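# Wind cable once around reel held by one gripper

## Task

With one gripper closed on the reel, pin the cable, at a point close to one of its ends, beneath one of that gripper's fingers, then wrap the cable a single complete turn around the reel's hub, keeping it within roughly one cable thickness of the hub over almost the whole turn. Declare completion only while that one grip by itself keeps the reel steady well above the table, the other arm is away from both reel and cable with nothing in its gripper, and it touches the holding arm lightly at most.

## Robot and tools

Robot: two arms, left_arm and right_arm, each ending in a parallel two-finger gripper. Their bases sit in the scene frame at left_arm (-0.041, +0.290, 0) and right_arm (+0.046, -0.298, 0), each turned slightly about z. Scene frame: origin on the table top midway between the arms, +x out over the table, +z up, left_arm on the +y side. The names left and right do not refer to sides of any camera image.

Gripper frame: fingers point along the gripper's +z axis and move apart and together along its y axis. The reported end_effector_position is the point between the finger pads, roughly 1 cm short of the fingertips. A wrist camera mount rides on each gripper and can collide too.

The 16-number row (used by both execute_actions and move): one flat list covering both arms. First 8 are left_arm: x, y, z, qw, qx, qy, qz, opening; next 8 are right_arm in the same order. x, y, z are an absolute target position for that gripper's end_effector_position in metres, scene frame. qw, qx, qy, qz are an absolute target orientation quaternion, w first, scene frame. Opening is a scale from -1 (closed) to +1 (fully open, 0.094 m), not metres. Every row must contain all 16 numbers even when one arm should not move; to keep an arm still, resend the exact pose from the last result before it began holding still, plus the opening it should keep. To keep a gripper's orientation fixed, repeat the same commanded quaternion rather than copying a drifted reported one.

execute_actions(actions, pictures): actions is a list holding one item or nothing. An empty list just reports the current state. {"rows": [...], "steps": n} runs up to 15 control steps of 1/30 s, one row per step (1 to 15 rows); if there are fewer rows than steps the last one repeats; steps defaults to 15. {"steps": n} with no rows is a wait of up to 300 steps measured from the previous result, so your thinking time is included. pictures (true/false) toggles camera images. A call is refused, sending nothing, if a target lies over 0.6 m from that arm's last reported position along any of its gripper axes.

move(target, speed): target is one 16-number row as above, an absolute goal pose per arm. Each gripper travels a straight line toward it; both paths finish together, lasting 0.5 to 10 s (cut short at 10 s). speed is the peak path speed in m/s, 0.002 to 0.5, default 0.25; rotation is capped at twice that value in rad/s. Openings are sent when the move starts. Paths ignore obstacles and the other arm, grippers lag and can overshoot the speed, mostly near full stretch. Faster contact and targets placed deeper past a surface press harder.

wait(seconds): 0 to 10 s with no new command. zoom_image(camera, region): region [x0, y0, x1, y1] in pixels of that camera's latest image, at most 504 by 504; cameras are cam_head_left, cam_head_right, cam_high, cam_low, cam_left_wrist, cam_right_wrist, all 504x504. read_manual(section) gives only licence text. finished_scene(scene) ends the current scene, given by its integer number; it is final.

Controller behaviour: each step the commanded pose is clipped to within 70 mm and 16 degrees of the measured pose, then damped inverse kinematics chases it, favouring position over orientation. After an action ends an arm only continues to its last clipped pose, so far goals need several calls; check the reported pose and send the remainder. Motions often finish a centimetre or more off, usually low. Reported hand positions get less accurate at long reach. Elbows cannot fully straighten. Joint ranges (rad): waist -2.618 to 3.054, shoulder 0 to 3.142, elbow 0 to 3.142, wrist pitch -1.571 to 1.571, wrist yaw -1.571 to 1.571, wrist roll -2.094 to 2.094. The simulation keeps running while you compose replies.

Results: the state line lists each gripper's position and quat_wxyz as left_arm: … | right_arm: …. grip_measured is the measured finger opening on the same -1..+1 scale (the last Joint positions number is it in metres); each gripper can read up to about 1 mm off, consistently. To hold something, command an opening below grip_measured: about 0.03 lower grips firmly, a smaller gap more gently; pads push up to roughly 50 to 62 N, less on thin parts. A Hand target line shows the pose the controller is now chasing. "pose unreachable" means the clearance check altered or blocked that arm's command; HELD flags steps where it did. The move: line reports the ending (done, off_target, moving, held, fault), which arm it concerns (an unnamed arm finished fine), limits (paced = pose clipped; held = steps blocked, after which the arm may jump fast), and each gripper's remaining distance. FAULT lines mean an arm stopped. MOTOR HOT appears from 75 °C; at 90 °C the arm pauses 10 s, at 100 °C it drops its load and falls, so avoid long loaded holds.

Avoid: knocking anything off the table, dropping or slipping the reel, slamming into objects, pushing hard, and letting the arms collide or press on each other. Objects may occasionally be nudged by an outside push.

Each tool is called after ">>>" in YAML: its name, and indented under it one key for each argument.

## Session

>>> execute_actions:
  actions: []

Scene clock: 0.00 s of 6000.00 s.
left_arm: end_effector_position=(+0.2505, +0.4777, +0.3242) grip_measured=+1.000 end_effector_quat_wxyz=(+0.698, -0.231, +0.657, +0.169) | right_arm: end_effector_position=(+0.3707, -0.1261, +0.2612) grip_measured=+1.000 end_effector_quat_wxyz=(+0.485, -0.066, +0.854, +0.175)
Joint positions: left_arm=[ 0.434  0.85   0.608  0.273 -0.012 -0.101  0.094] | right_arm=[ 0.72   1.087  0.947 -0.349  0.095  0.319  0.094]
Joint velocities: left_arm=[-0.002 -0.022  0.012  0.051 -0.051 -0.051  0.   ] | right_arm=[ 0.002 -0.012  0.002  0.037  0.022  0.007  0.   ]
Motor temperatures (°C, as the motors report them): left_arm=[27 29 29 29 28 28] | right_arm=[29 27 27 26 29 28]
Hand target (left_arm): +0.249, +0.477, +0.331; +0.703, -0.229, +0.651, +0.170
Hand target (right_arm): +0.370, -0.127, +0.265; +0.488, -0.066, +0.852, +0.175

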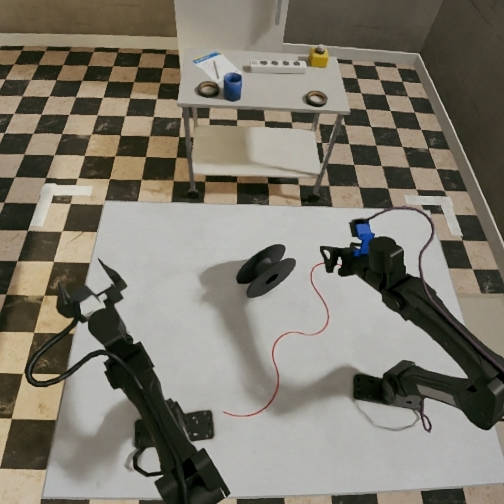

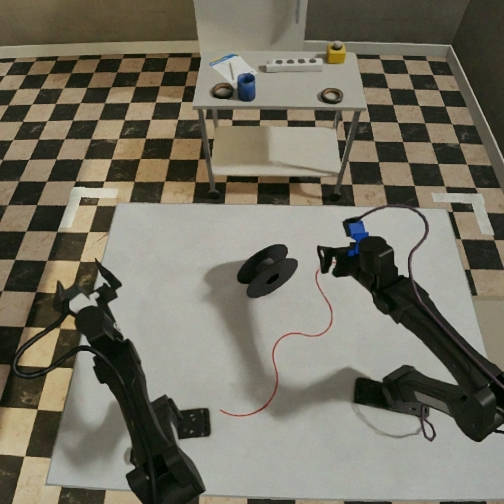

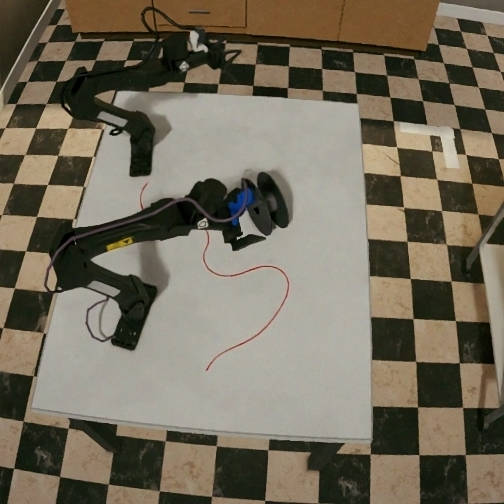

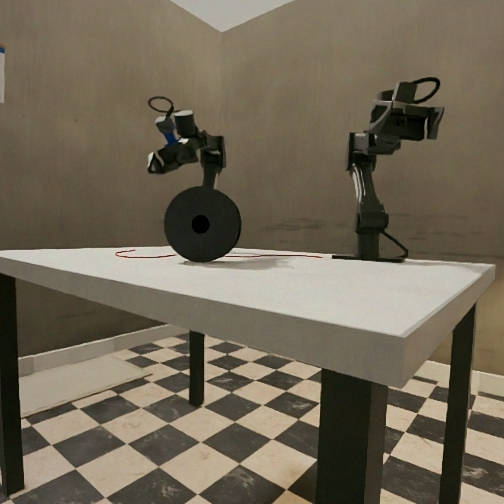

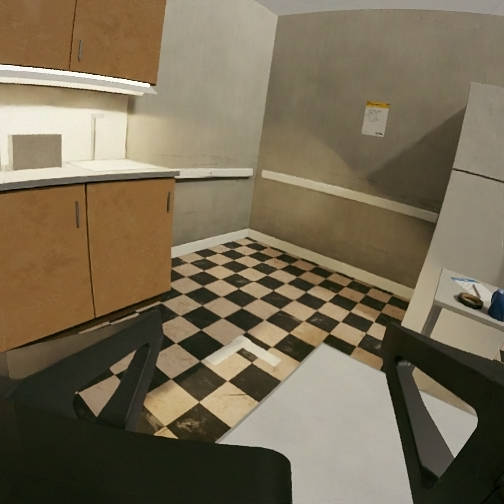

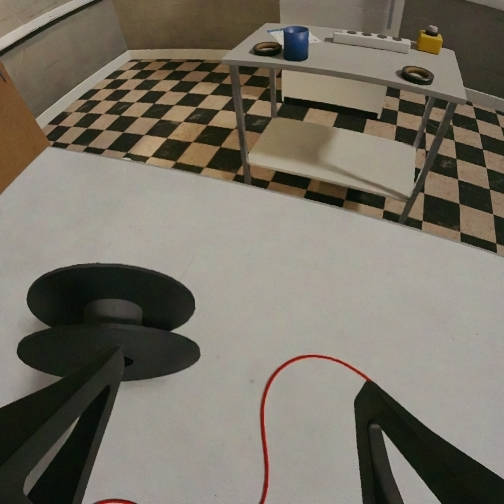

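>>> zoom_image:
  camera: "cam_head_left"
  region: [210, 220, 330, 320]

>>> zoom_image:
  camera: "cam_low"
  region: [140, 170, 260, 280]

>>> zoom_image:
  camera: "cam_high"
  region: [210, 150, 320, 260]

Region (210, 220, 330, 320) of cam_head_left's 504x504 image, scaled by 4.200, with more detail than that image has.

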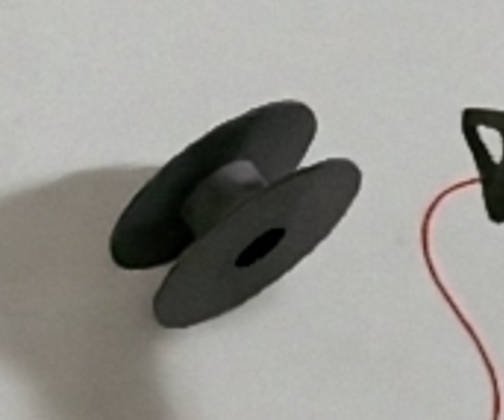

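Region (140, 170, 260, 280) of cam_low's 504x504 image, scaled by 4.200, with more detail than that image has; it fills the top 462 rows of this view, and the rest is white.

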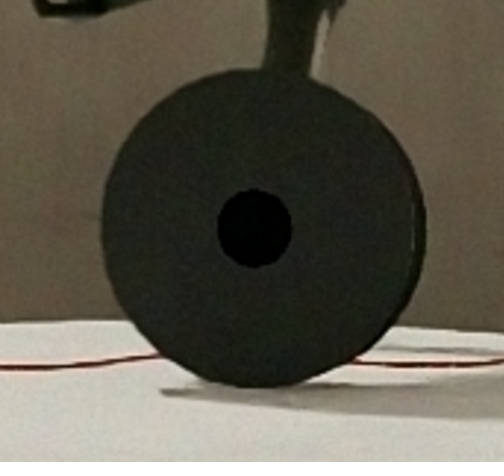

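Region (210, 150, 320, 260) of cam_high's 504x504 image, scaled by 4.582, with more detail than that image has.

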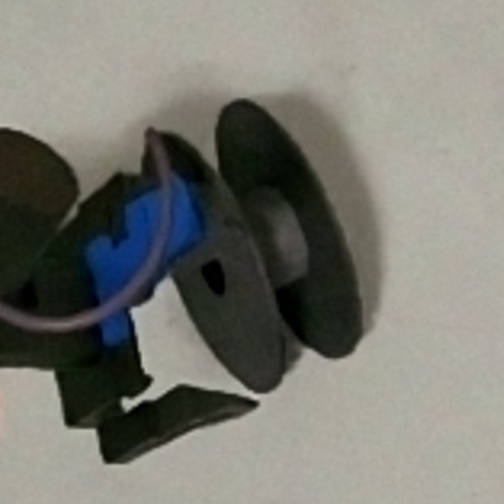

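>>> move:
  target: [-0.01,0.09,0.12,0,0.707,0.707,0,0.2,0.3,-0.3,0.3,0.485,-0.066,0.854,0.175,1]

Scene clock: 39.03 s of 6000.00 s.
left_arm: end_effector_position=(-0.0190, +0.1056, +0.1136) grip_measured=+0.203 end_effector_quat_wxyz=(-0.017, +0.695, +0.719, +0.013) | right_arm: end_effector_position=(+0.2997, -0.3003, +0.2896) grip_measured=+1.000 end_effector_quat_wxyz=(+0.480, -0.068, +0.860, +0.158)
Joint positions: left_arm=[-1.587  1.28   1.001 -1.335  0.002  0.08   0.057] | right_arm=[-0.334  0.853  1.051 -0.944 -0.766 -0.331  0.094]
Joint velocities: left_arm=[-0.002  0.002  0.012 -0.022 -0.022  0.037  0.   ] | right_arm=[-0.002 -0.012 -0.002 -0.051 -0.007 -0.022  0.   ]
Motor temperatures (°C, as the motors report them): left_arm=[27 29 31 33 28 28] | right_arm=[29 27 29 30 29 28]
Hand target (left_arm): -0.021, +0.094, +0.120; -0.006, +0.701, +0.713, -0.002
Hand target (right_arm): +0.299, -0.299, +0.296; +0.483, -0.073, +0.857, +0.163
Off the commanded pose (left_arm): 0.019 m, 3 deg.
Off the commanded pose (right_arm): 0.010 m, 2 deg.
After step 180, 27.47 s passed at rest.
move: off_target (left_arm); limits=paced
camera_calibration (this result's frames):
cam_left_wrist: T_world_to_cam=[[-0.997564, -0.0532863, -0.0450136, 0.00446578], [-0.0674029, 0.902504, 0.425375, -0.112386], [0.0179583, 0.427373, -0.903897, 0.174527], [0, 0, 0, 1]] pos_world=[-0.00625443, 0.0270784, 0.205762]
cam_right_wrist: T_world_to_cam=[[0.360372, -0.93191, -0.0409417, -0.377676], [-0.779951, -0.276952, -0.561226, 0.360378], [0.511673, 0.234182, -0.82665, 0.259016], [0, 0, 0, 1]] pos_world=[0.284649, -0.31281, 0.400906]

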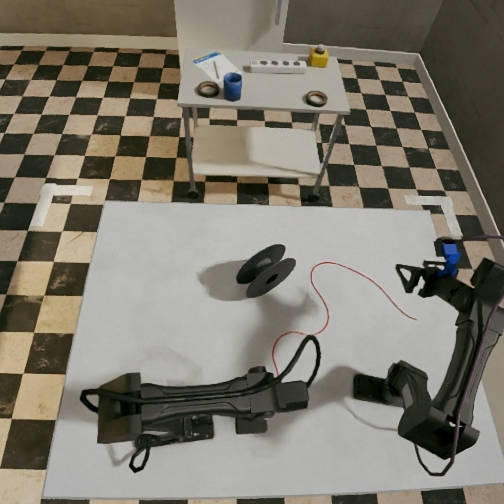

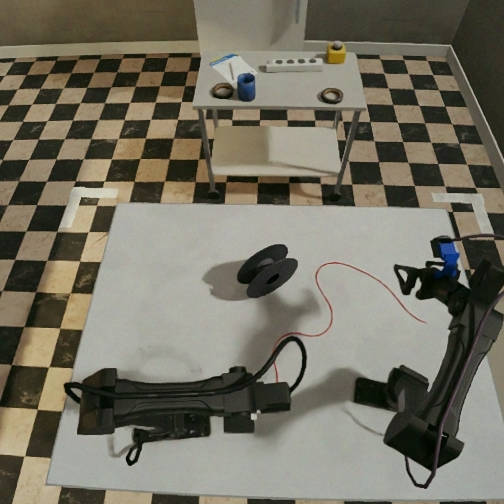

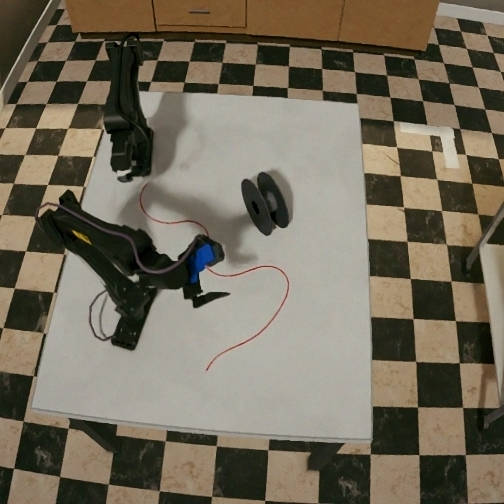

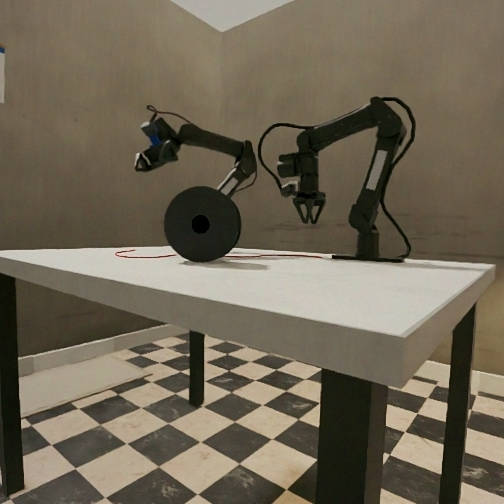

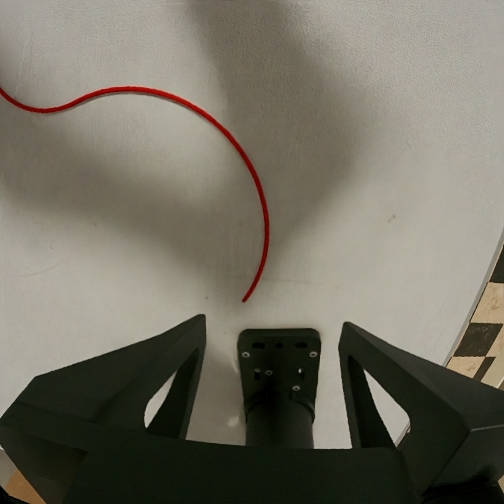

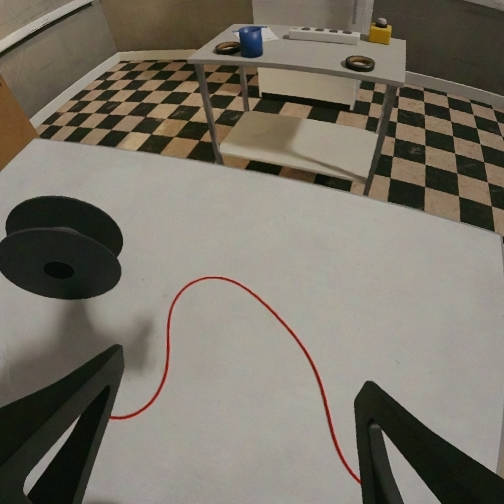

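>>> move:
  target: [-0.008,0.098,0.014,0,0.707,0.707,0,0,0.3,-0.3,0.3,0.485,-0.066,0.854,0.175,1]
  speed: 0.12

>>> execute_actions:
  actions:
    - {"rows":[[-0.008,0.098,0.014,0,0.707,0.707,0,-1,0.3,-0.3,0.3,0.485,-0.066,0.854,0.175,1]]}

Scene clock: 45.13 s of 6000.00 s.
left_arm: end_effector_position=(-0.0105, +0.0948, +0.0193) grip_measured=+0.003 end_effector_quat_wxyz=(+0.004, +0.709, +0.705, -0.005) | right_arm: end_effector_position=(+0.3001, -0.3006, +0.2925) grip_measured=+1.000 end_effector_quat_wxyz=(+0.483, -0.066, +0.857, +0.168)
Joint positions: left_arm=[-1.548  1.37   0.68  -0.868  0.005  0.157  0.047] | right_arm=[-0.353  0.863  1.06  -0.951 -0.798 -0.334  0.094]
Joint velocities: left_arm=[ 0.007 -0.002  0.002 -0.037 -0.037 -0.095 -0.001] | right_arm=[ 0.012 -0.002 -0.002  0.007  0.007  0.022  0.   ]
Motor temperatures (°C, as the motors report them): left_arm=[27 29 31 32 28 28] | right_arm=[29 27 29 30 29 28]
Hand target (left_arm): -0.008, +0.098, +0.014; -0.000, +0.707, +0.707, -0.000
Hand target (right_arm): +0.300, -0.300, +0.300; +0.485, -0.066, +0.854, +0.174
Off the commanded pose (left_arm): 0.007 m, 1 deg.
Off the commanded pose (right_arm): 0.008 m, 1 deg.
move: done
camera_calibration (this result's frames):
cam_left_wrist: T_world_to_cam=[[-0.998746, -0.0173738, -0.0469616, 0.00472702], [-0.033738, 0.926514, 0.374745, -0.0628271], [0.0369998, 0.375859, -0.925938, 0.0992314], [0, 0, 0, 1]] pos_world=[-0.00107011, 0.0209953, 0.115648]
cam_right_wrist: T_world_to_cam=[[0.365879, -0.928852, -0.0580285, -0.373751], [-0.775775, -0.269949, -0.570351, 0.365692], [0.514106, 0.253696, -0.819349, 0.264351], [0, 0, 0, 1]] pos_world=[0.284538, -0.315505, 0.403481]

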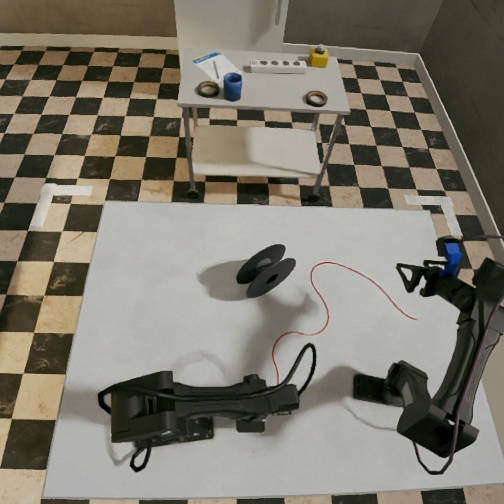

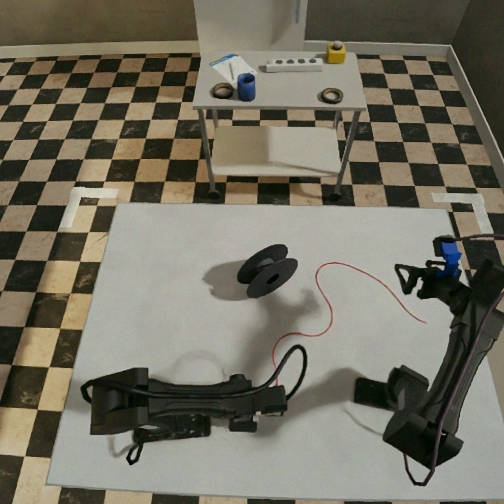

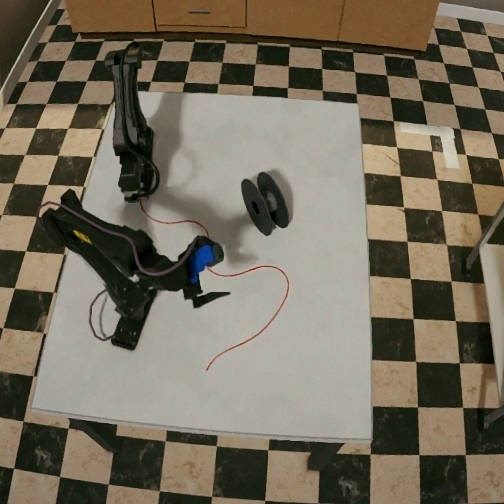

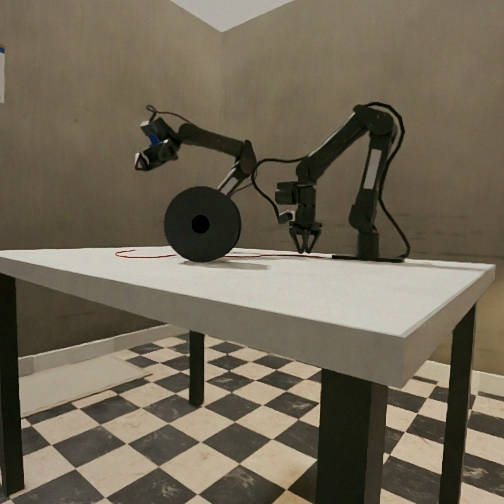

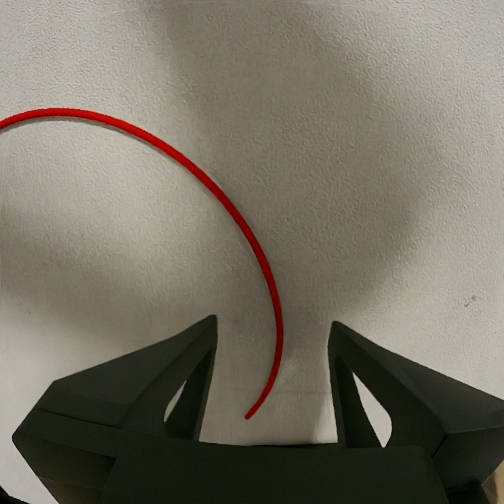

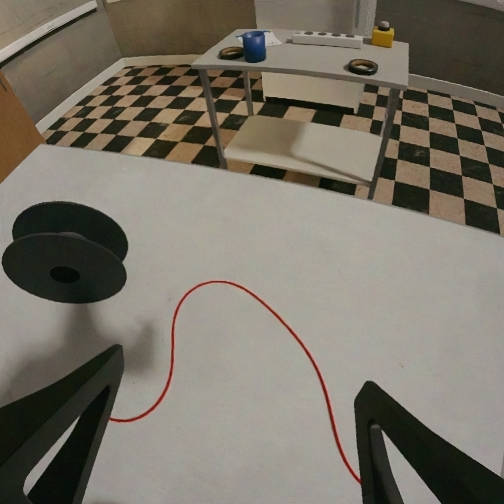

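Scene clock: 45.63 s of 6000.00 s.
left_arm: end_effector_position=(-0.0105, +0.0948, +0.0193) grip_measured=-0.982 end_effector_quat_wxyz=(+0.004, +0.709, +0.705, -0.005) | right_arm: end_effector_position=(+0.3001, -0.3005, +0.2926) grip_measured=+1.000 end_effector_quat_wxyz=(+0.483, -0.066, +0.857, +0.168)
Joint positions: left_arm=[-1.548  1.37   0.68  -0.868  0.005  0.158  0.001] | right_arm=[-0.353  0.863  1.06  -0.951 -0.799 -0.334  0.094]
Joint velocities: left_arm=[ 0.002 -0.012 -0.002 -0.022 -0.037 -0.037  0.001] | right_arm=[-0.012  0.002 -0.002 -0.051 -0.007 -0.125  0.   ]
Motor temperatures (°C, as the motors report them): left_arm=[27 29 31 32 28 28] | right_arm=[29 27 29 30 29 28]
Hand target (left_arm): -0.008, +0.098, +0.014; -0.000, +0.707, +0.707, -0.000
Hand target (right_arm): +0.300, -0.300, +0.300; +0.485, -0.066, +0.854, +0.174
Off the commanded pose (left_arm): 0.007 m, 1 deg.
Off the commanded pose (right_arm): 0.007 m, 1 deg.
Steps of this call (steps 1 to 15: all 15 steps of this action). Readings (end_effector_position):
1: left_arm (-0.0105, +0.0948, +0.0193) | right_arm (+0.3001, -0.3006, +0.2925)
2: left_arm (-0.0105, +0.0948, +0.0193) | right_arm (+0.3001, -0.3006, +0.2926)
4: left_arm (-0.0105, +0.0948, +0.0193) | right_arm (+0.3001, -0.3006, +0.2926)
8: left_arm (-0.0105, +0.0948, +0.0193) | right_arm (+0.3001, -0.3005, +0.2926)
15: the state above
camera_calibration (this result's frames):
cam_left_wrist: T_world_to_cam=[[-0.998752, -0.0169929, -0.0469665, 0.00469095], [-0.0333864, 0.926527, 0.374744, -0.0628246], [0.0371478, 0.375844, -0.925938, 0.0992344], [0, 0, 0, 1]] pos_world=[-0.00109873, 0.0209918, 0.115648]
cam_right_wrist: T_world_to_cam=[[0.366411, -0.928622, -0.0583457, -0.373631], [-0.775472, -0.270125, -0.57068, 0.365706], [0.514186, 0.254349, -0.819097, 0.26448], [0, 0, 0, 1]] pos_world=[0.284505, -0.315446, 0.403536]

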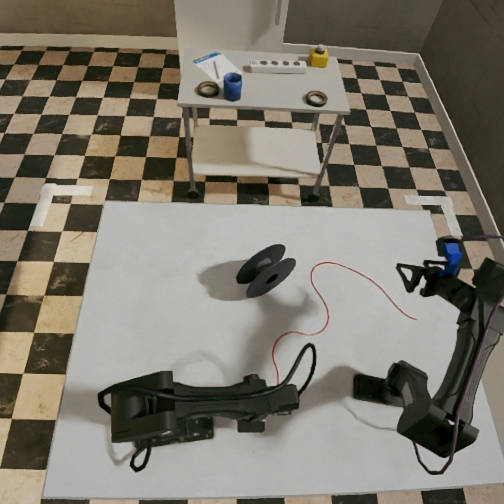

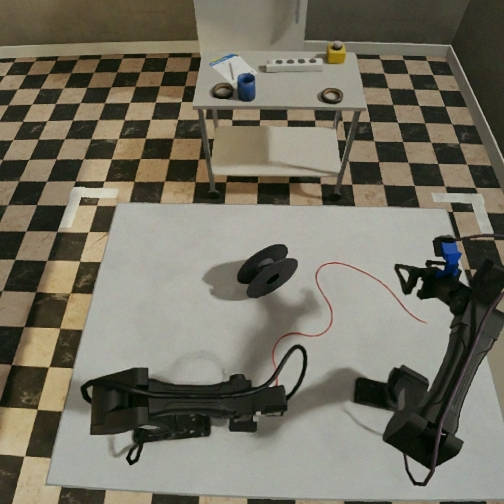

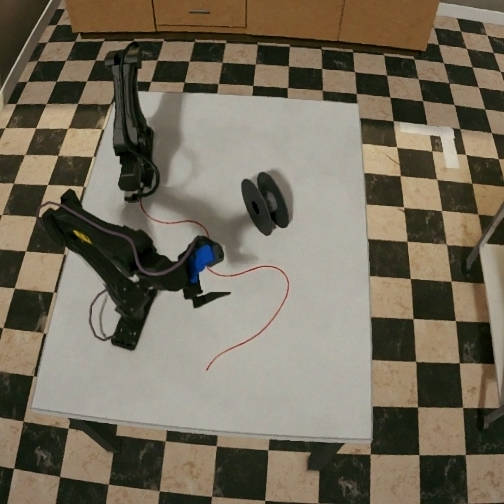

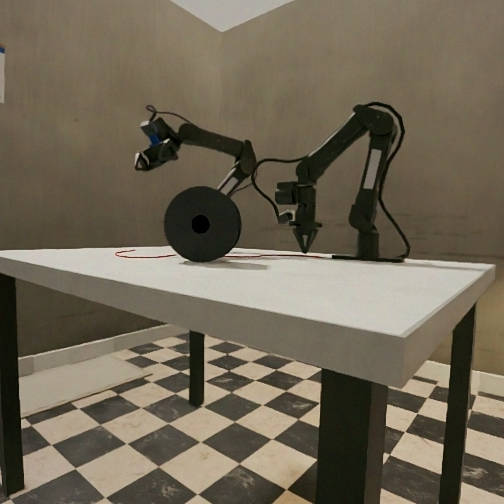

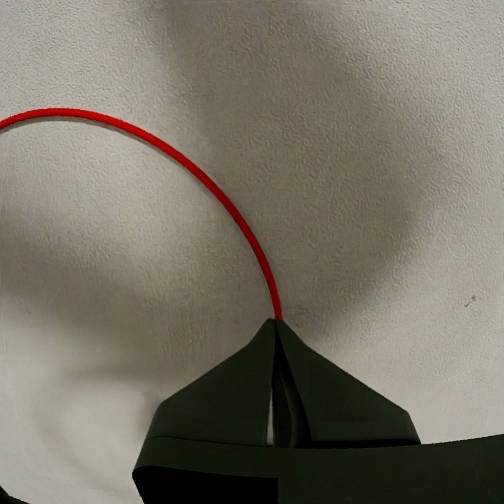

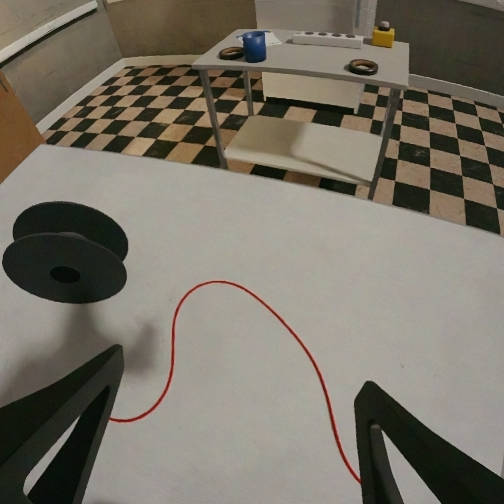

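Missed; go lower.

>>> move:
  target: [-0.01,0.098,0.003,0,0.707,0.707,0,-0.3,0.3,-0.3,0.3,0.485,-0.066,0.854,0.175,1]
  speed: 0.02

>>> execute_actions:
  actions:
    - {"rows":[[-0.01,0.098,0.003,0,0.707,0.707,0,-1,0.3,-0.3,0.3,0.485,-0.066,0.854,0.175,1]]}
  pictures: false

Scene clock: 53.90 s of 6000.00 s.
left_arm: end_effector_position=(-0.0106, +0.0959, +0.0108) grip_measured=-0.303 end_effector_quat_wxyz=(+0.002, +0.709, +0.705, -0.004) | right_arm: end_effector_position=(+0.3000, -0.3004, +0.2926) grip_measured=+1.000 end_effector_quat_wxyz=(+0.482, -0.066, +0.857, +0.168)
Joint positions: left_arm=[-1.548  1.388  0.656 -0.831  0.004  0.158  0.033] | right_arm=[-0.353  0.863  1.06  -0.951 -0.799 -0.334  0.094]
Joint velocities: left_arm=[ 0.007  0.022  0.007 -0.022  0.022  0.007  0.   ] | right_arm=[-0.002 -0.012 -0.002 -0.007  0.007  0.066  0.   ]
Motor temperatures (°C, as the motors report them): left_arm=[27 29 30 31 28 28] | right_arm=[29 27 29 30 29 28]
Hand target (left_arm): -0.010, +0.098, +0.003; +0.000, +0.707, +0.707, +0.000
Hand target (right_arm): +0.300, -0.300, +0.300; +0.485, -0.066, +0.854, +0.175
Off the commanded pose (left_arm): 0.008 m, 1 deg.
Off the commanded pose (right_arm): 0.007 m, 1 deg.
After step 180, 1.20 s passed at rest.
move: done
camera_calibration (this result's frames):
cam_left_wrist: T_world_to_cam=[[-0.998761, -0.0168173, -0.0468296, 0.00418614], [-0.0333141, 0.925085, 0.378295, -0.0606191], [0.0369595, 0.379387, -0.9245, 0.0906011], [0, 0, 0, 1]] pos_world=[-0.00118709, 0.0217754, 0.106889]
cam_right_wrist: T_world_to_cam=[[0.366657, -0.928496, -0.0588066, -0.373436], [-0.775506, -0.270101, -0.570645, 0.365686], [0.513957, 0.254836, -0.819089, 0.26468], [0, 0, 0, 1]] pos_world=[0.28448, -0.315412, 0.403512]

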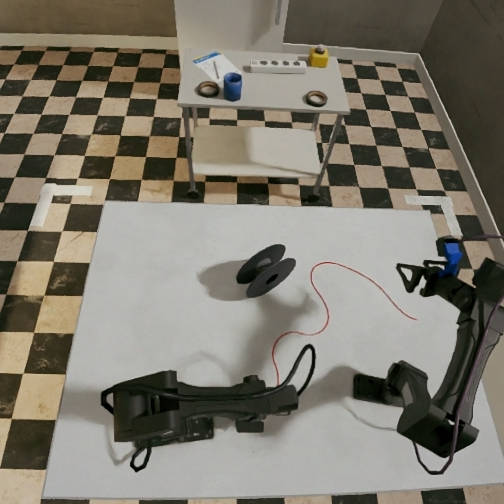

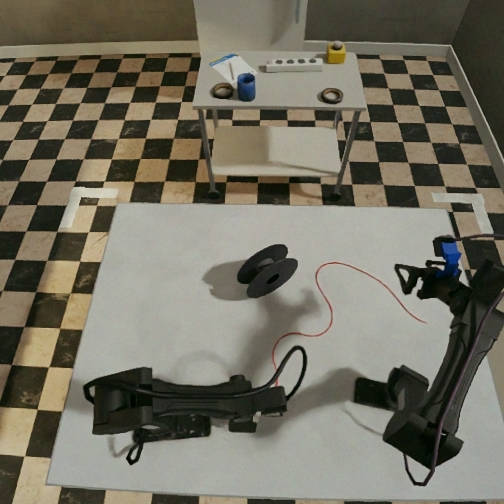

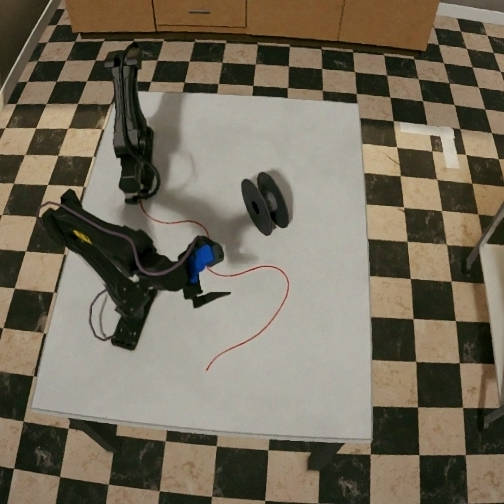

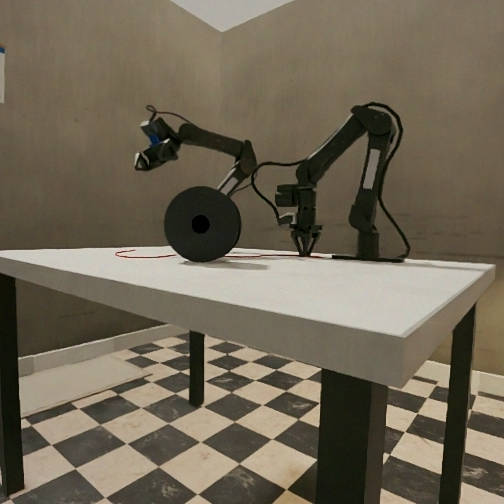

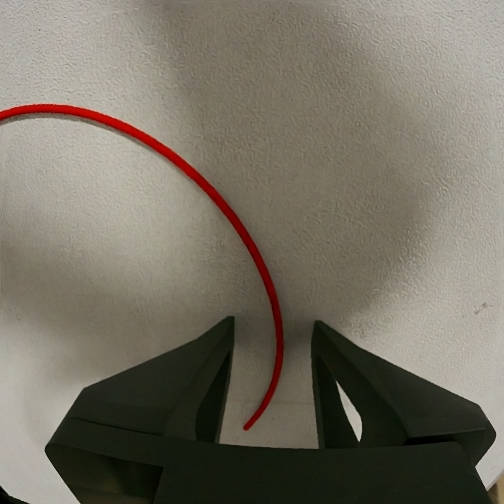

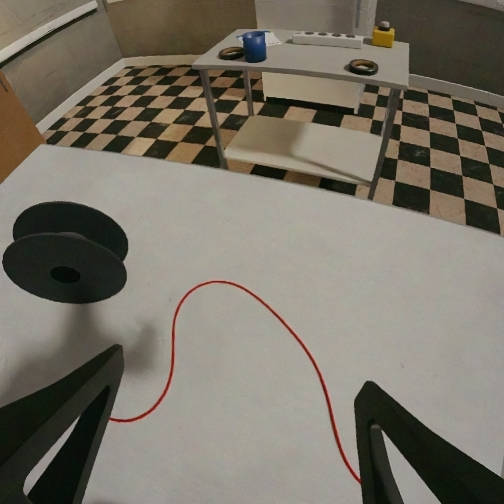

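Scene clock: 54.40 s of 6000.00 s.
left_arm: end_effector_position=(-0.0104, +0.0928, +0.0108) grip_measured=-0.958 end_effector_quat_wxyz=(+0.007, +0.709, +0.705, -0.009) | right_arm: end_effector_position=(+0.3000, -0.3004, +0.2926) grip_measured=+1.000 end_effector_quat_wxyz=(+0.482, -0.066, +0.857, +0.168)
Joint positions: left_arm=[-1.548  1.388  0.656 -0.818  0.006  0.157  0.002] | right_arm=[-0.353  0.863  1.06  -0.951 -0.799 -0.334  0.094]
Joint velocities: left_arm=[-0.002 -0.002  0.002 -0.081 -0.022  0.007 -0.   ] | right_arm=[ 0.007  0.002  0.002 -0.022  0.007  0.007  0.   ]
Motor temperatures (°C, as the motors report them): left_arm=[27 29 30 31 28 28] | right_arm=[29 27 29 30 29 28]
Hand target (left_arm): -0.010, +0.098, +0.003; -0.000, +0.707, +0.707, -0.000
Hand target (right_arm): +0.300, -0.300, +0.300; +0.485, -0.066, +0.854, +0.175
Off the commanded pose (left_arm): 0.009 m, 1 deg.
Off the commanded pose (right_arm): 0.007 m, 1 deg.
Steps of this call (steps 1 to 15: all 15 steps of this action). Readings (end_effector_position):
1: left_arm (-0.0108, +0.0957, +0.0108) | right_arm (+0.3000, -0.3004, +0.2926)
2: left_arm (-0.0108, +0.0952, +0.0108) | right_arm (+0.3000, -0.3004, +0.2926)
4: left_arm (-0.0106, +0.0943, +0.0108) | right_arm (+0.3000, -0.3004, +0.2926)
8: left_arm (-0.0104, +0.0931, +0.0108) | right_arm (+0.3000, -0.3004, +0.2926)
15: the state above

>>> move:
  target: [0.1,0.2,0.2,0,0.5,0.866,0,-1,0.3,-0.3,0.3,0.485,-0.066,0.854,0.175,1]

>>> move:
  target: [0.36,0.33,0.15,0,-0.1,0.995,0,-1,0.3,-0.3,0.3,0.485,-0.066,0.854,0.175,1]

Scene clock: 61.63 s of 6000.00 s.
left_arm: end_effector_position=(+0.1040, +0.1967, +0.1885) grip_measured=-0.958 end_effector_quat_wxyz=(+0.039, +0.501, +0.865, -0.002) | right_arm: end_effector_position=(+0.3000, -0.3004, +0.2926) grip_measured=+1.000 end_effector_quat_wxyz=(+0.482, -0.066, +0.857, +0.168)
Joint positions: left_arm=[-0.708  1.152  1.219 -1.561  0.001  0.472  0.002] | right_arm=[-0.353  0.863  1.06  -0.951 -0.799 -0.334  0.094]
Joint velocities: left_arm=[-0.007  0.017 -0.012 -0.081 -0.051 -0.037  0.001] | right_arm=[-0.007 -0.002  0.002 -0.037  0.007  0.037  0.   ]
Motor temperatures (°C, as the motors report them): left_arm=[27 29 30 31 28 28] | right_arm=[29 27 29 30 29 28]
Hand target (left_arm): +0.104, +0.198, +0.199; +0.057, +0.499, +0.864, -0.006
Hand target (right_arm): +0.300, -0.300, +0.300; +0.485, -0.066, +0.854, +0.175
Off the commanded pose (left_arm): 0.013 m, 4 deg.
Off the commanded pose (right_arm): 0.007 m, 1 deg.
joint sent to its limit (left arm) — the command would take joint 4 (wrist pitch) past its lower limit, so that joint was sent only as far as its limit.
move: off_target (left_arm)
camera_calibration (this result's frames):
cam_left_wrist: T_world_to_cam=[[-0.851103, -0.51844, -0.0827284, 0.2187], [-0.515344, 0.794933, 0.320158, -0.130592], [-0.100219, 0.315121, -0.943745, 0.24297], [0, 0, 0, 1]] pos_world=[0.143187, 0.14063, 0.289204]
cam_right_wrist: T_world_to_cam=[[0.366657, -0.928496, -0.0588066, -0.373436], [-0.775506, -0.270101, -0.570645, 0.365686], [0.513957, 0.254836, -0.819089, 0.26468], [0, 0, 0, 1]] pos_world=[0.28448, -0.315412, 0.403512]

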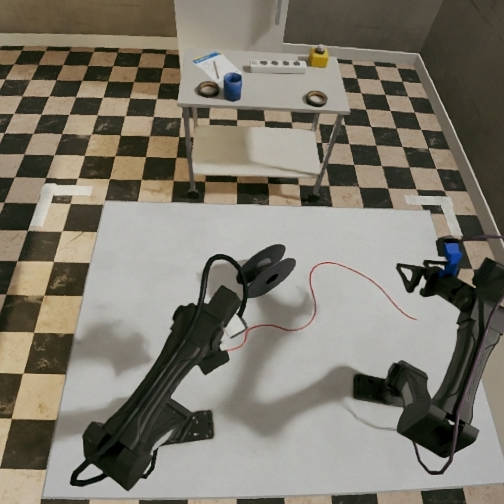

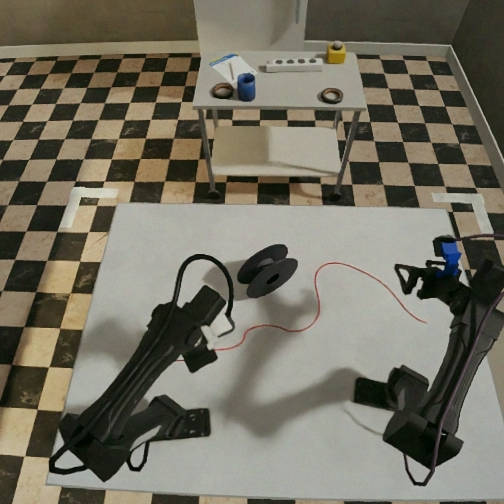

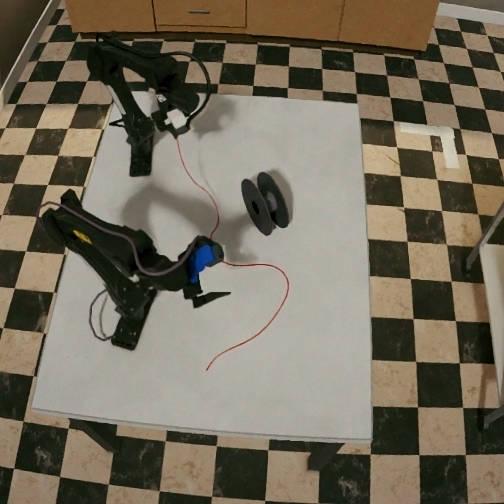

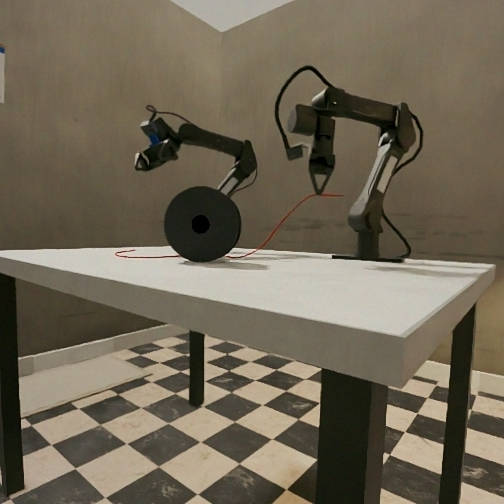

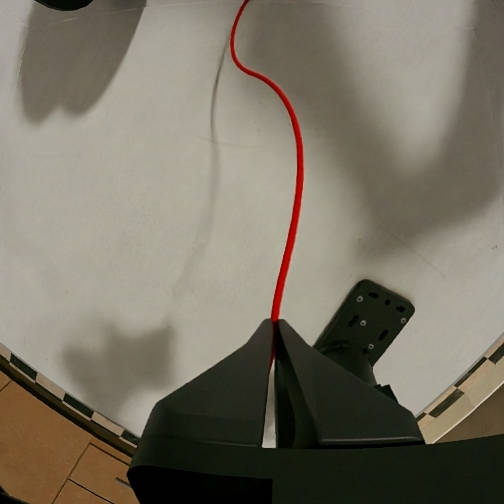

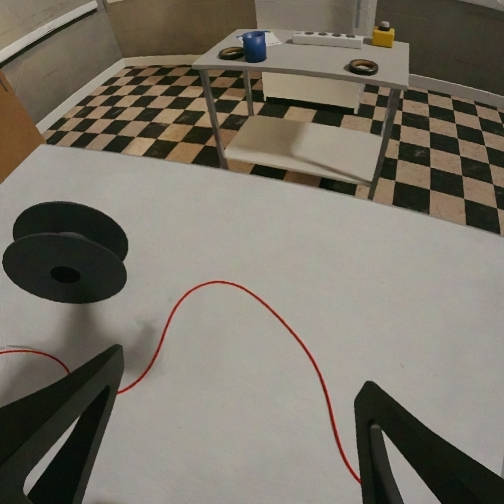

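Scene clock: 64.77 s of 6000.00 s.
left_arm: end_effector_position=(+0.3607, +0.3228, +0.1417) grip_measured=-0.958 end_effector_quat_wxyz=(-0.003, -0.093, +0.996, -0.003) | right_arm: end_effector_position=(+0.3000, -0.3004, +0.2926) grip_measured=+1.000 end_effector_quat_wxyz=(+0.482, -0.066, +0.857, +0.168)
Joint positions: left_arm=[-0.048  2.112  2.052 -1.516  0.005 -0.105  0.002] | right_arm=[-0.353  0.863  1.06  -0.951 -0.799 -0.334  0.094]
Joint velocities: left_arm=[ 0.002 -0.027 -0.012  0.007 -0.007 -0.022  0.001] | right_arm=[-0.012 -0.012 -0.002 -0.022 -0.139  0.081  0.   ]
Motor temperatures (°C, as the motors report them): left_arm=[27 30 30 31 28 28] | right_arm=[29 27 29 30 29 28]
Hand target (left_arm): +0.363, +0.326, +0.148; +0.004, -0.100, +0.995, -0.002
Hand target (right_arm): +0.300, -0.300, +0.300; +0.485, -0.066, +0.854, +0.175
Off the commanded pose (left_arm): 0.011 m, 1 deg.
Off the commanded pose (right_arm): 0.007 m, 1 deg.
move: off_target (left_arm)
camera_calibration (this result's frames):
cam_left_wrist: T_world_to_cam=[[0.206446, -0.977415, -0.0451738, 0.260048], [-0.896266, -0.207425, 0.392023, 0.367191], [-0.392539, -0.0404439, -0.918846, 0.401513], [0, 0, 0, 1]] pos_world=[0.433024, 0.346578, 0.236729]
cam_right_wrist: T_world_to_cam=[[0.366657, -0.928496, -0.0588066, -0.373436], [-0.775506, -0.270101, -0.570645, 0.365686], [0.513957, 0.254836, -0.819089, 0.26468], [0, 0, 0, 1]] pos_world=[0.28448, -0.315412, 0.403512]

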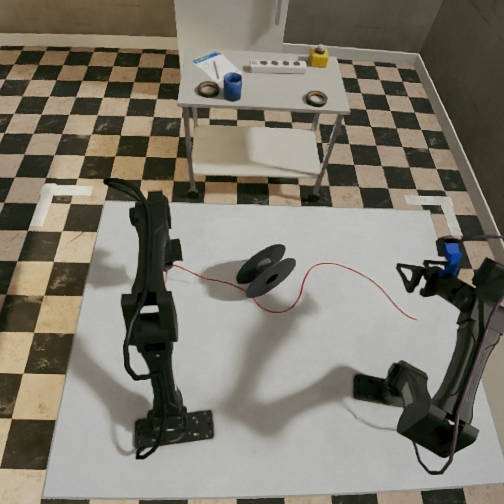

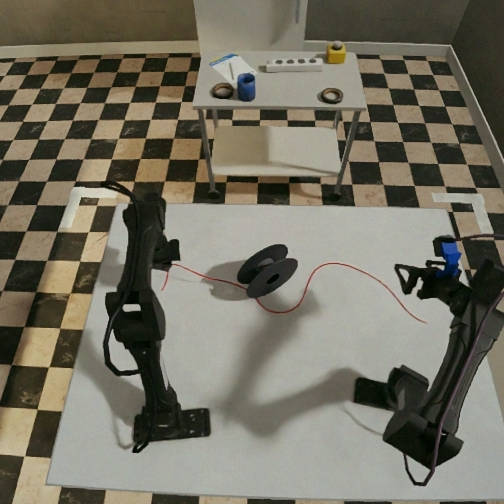

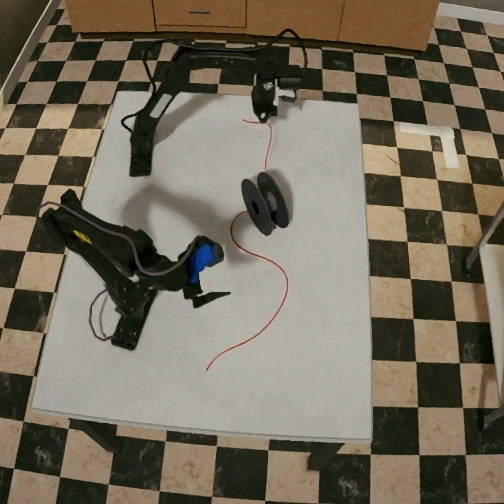

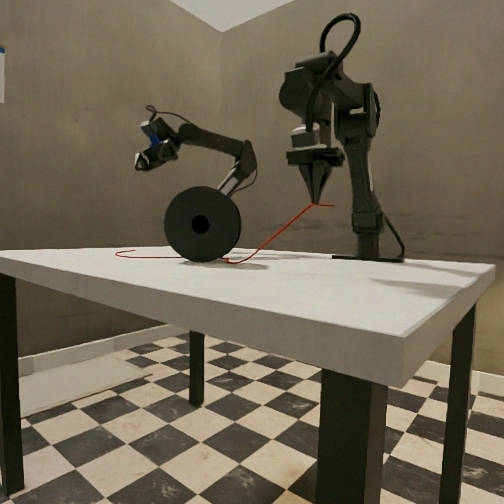

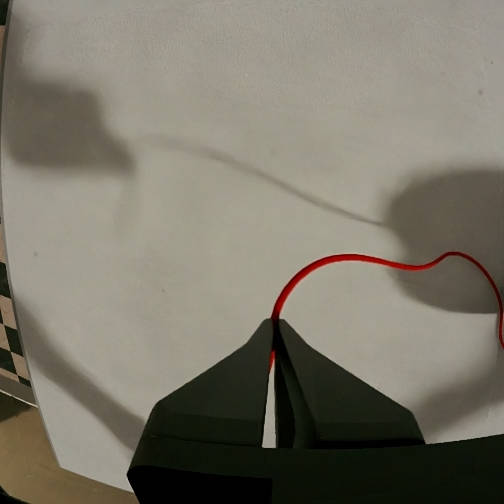

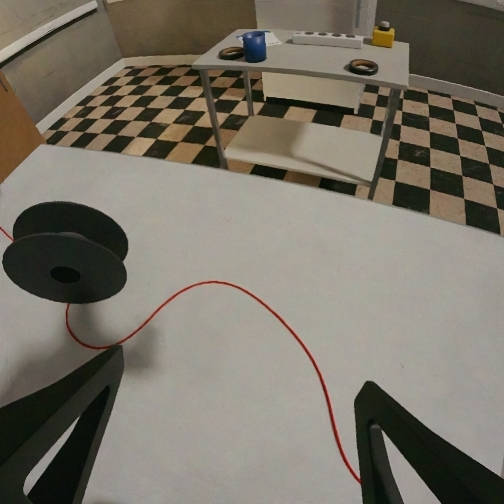

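>>> move:
  target: [0.395,0.065,0.225,0,-0.342,0.94,0,-1,0.27,-0.065,0.145,0.64,-0.64,0.3,-0.3,1]
  speed: 0.15

Scene clock: 78.70 s of 6000.00 s.
left_arm: end_effector_position=(+0.3884, +0.0670, +0.2196) grip_measured=-0.958 end_effector_quat_wxyz=(+0.109, -0.336, +0.928, -0.122) | right_arm: end_effector_position=(+0.2767, -0.0654, +0.1558) grip_measured=+1.000 end_effector_quat_wxyz=(+0.654, -0.618, +0.313, -0.304)
Joint positions: left_arm=[-0.609  2.271  2.592 -1.564  0.005 -1.176  0.002] | right_arm=[ 1.118  1.459  0.018  1.482  0.261 -1.547  0.094]
Joint velocities: left_arm=[ 0.022  0.002 -0.002  0.022  0.007 -0.051  0.   ] | right_arm=[-0.012  0.012 -0.002 -0.007 -0.022  0.022  0.   ]
Motor temperatures (°C, as the motors report them): left_arm=[27 31 31 30 28 28] | right_arm=[29 27 29 31 29 28]
Hand target (left_arm): +0.389, +0.064, +0.224; +0.114, -0.335, +0.927, -0.125
Hand target (right_arm): +0.272, -0.065, +0.148; +0.650, -0.628, +0.310, -0.296
Off the commanded pose (left_arm): 0.009 m, 19 deg; orientation clipped at the last step of the last action.
Off the commanded pose (right_arm): 0.013 m, 3 deg.
joint sent to its limit (left arm) — the command would take joint 4 (wrist pitch) past its lower limit, so that joint was sent only as far as its limit.
joint sent to its limit (right arm) — the command would take joint 3 (elbow) past its lower limit, so that joint was sent only as far as its limit.
After step 180, 0.67 s passed at rest.
move: off_target (left_arm, right_arm); limits=paced
camera_calibration (this result's frames):
cam_left_wrist: T_world_to_cam=[[0.626705, -0.736632, 0.254194, -0.237199], [-0.777477, -0.569036, 0.267821, 0.313852], [-0.0526396, -0.365474, -0.929332, 0.36562], [0, 0, 0, 1]] pos_world=[0.411912, 0.137489, 0.316021]
cam_right_wrist: T_world_to_cam=[[-0.1294, 0.0947531, 0.987055, -0.1135], [0.192357, -0.974116, 0.118729, -0.088204], [0.972756, 0.205231, 0.107824, -0.169816], [0, 0, 0, 1]] pos_world=[0.167469, -0.0403151, 0.140813]

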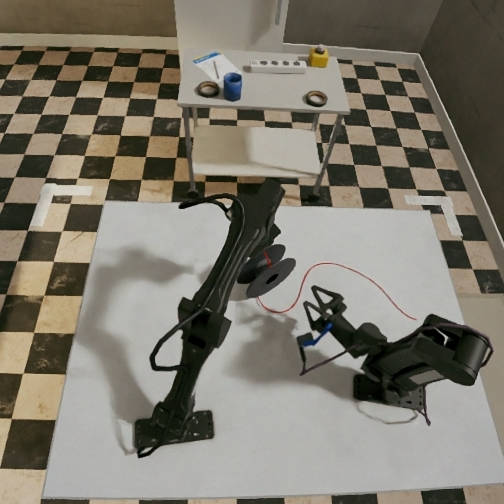

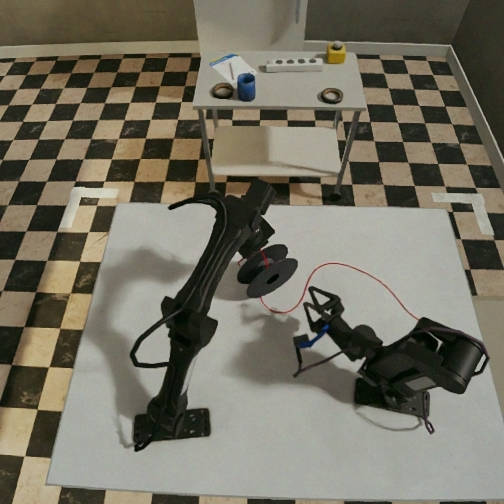

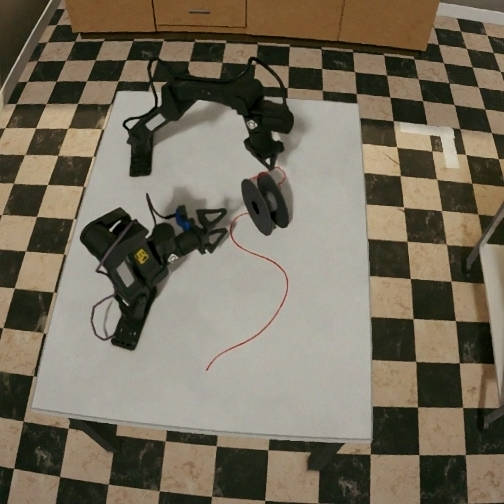

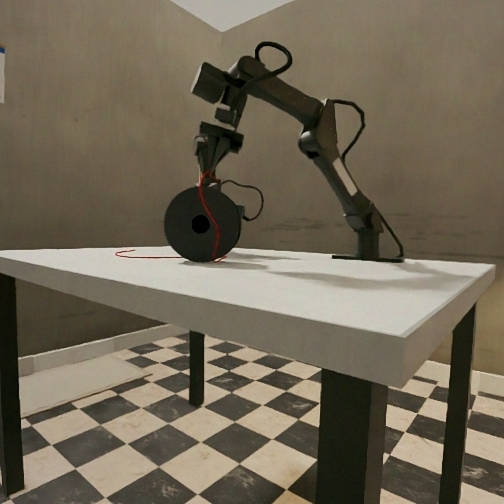

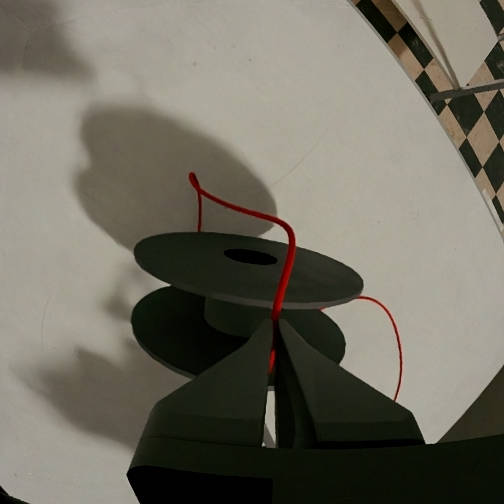

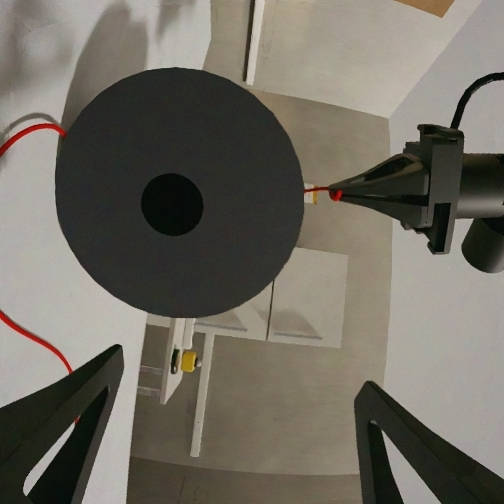

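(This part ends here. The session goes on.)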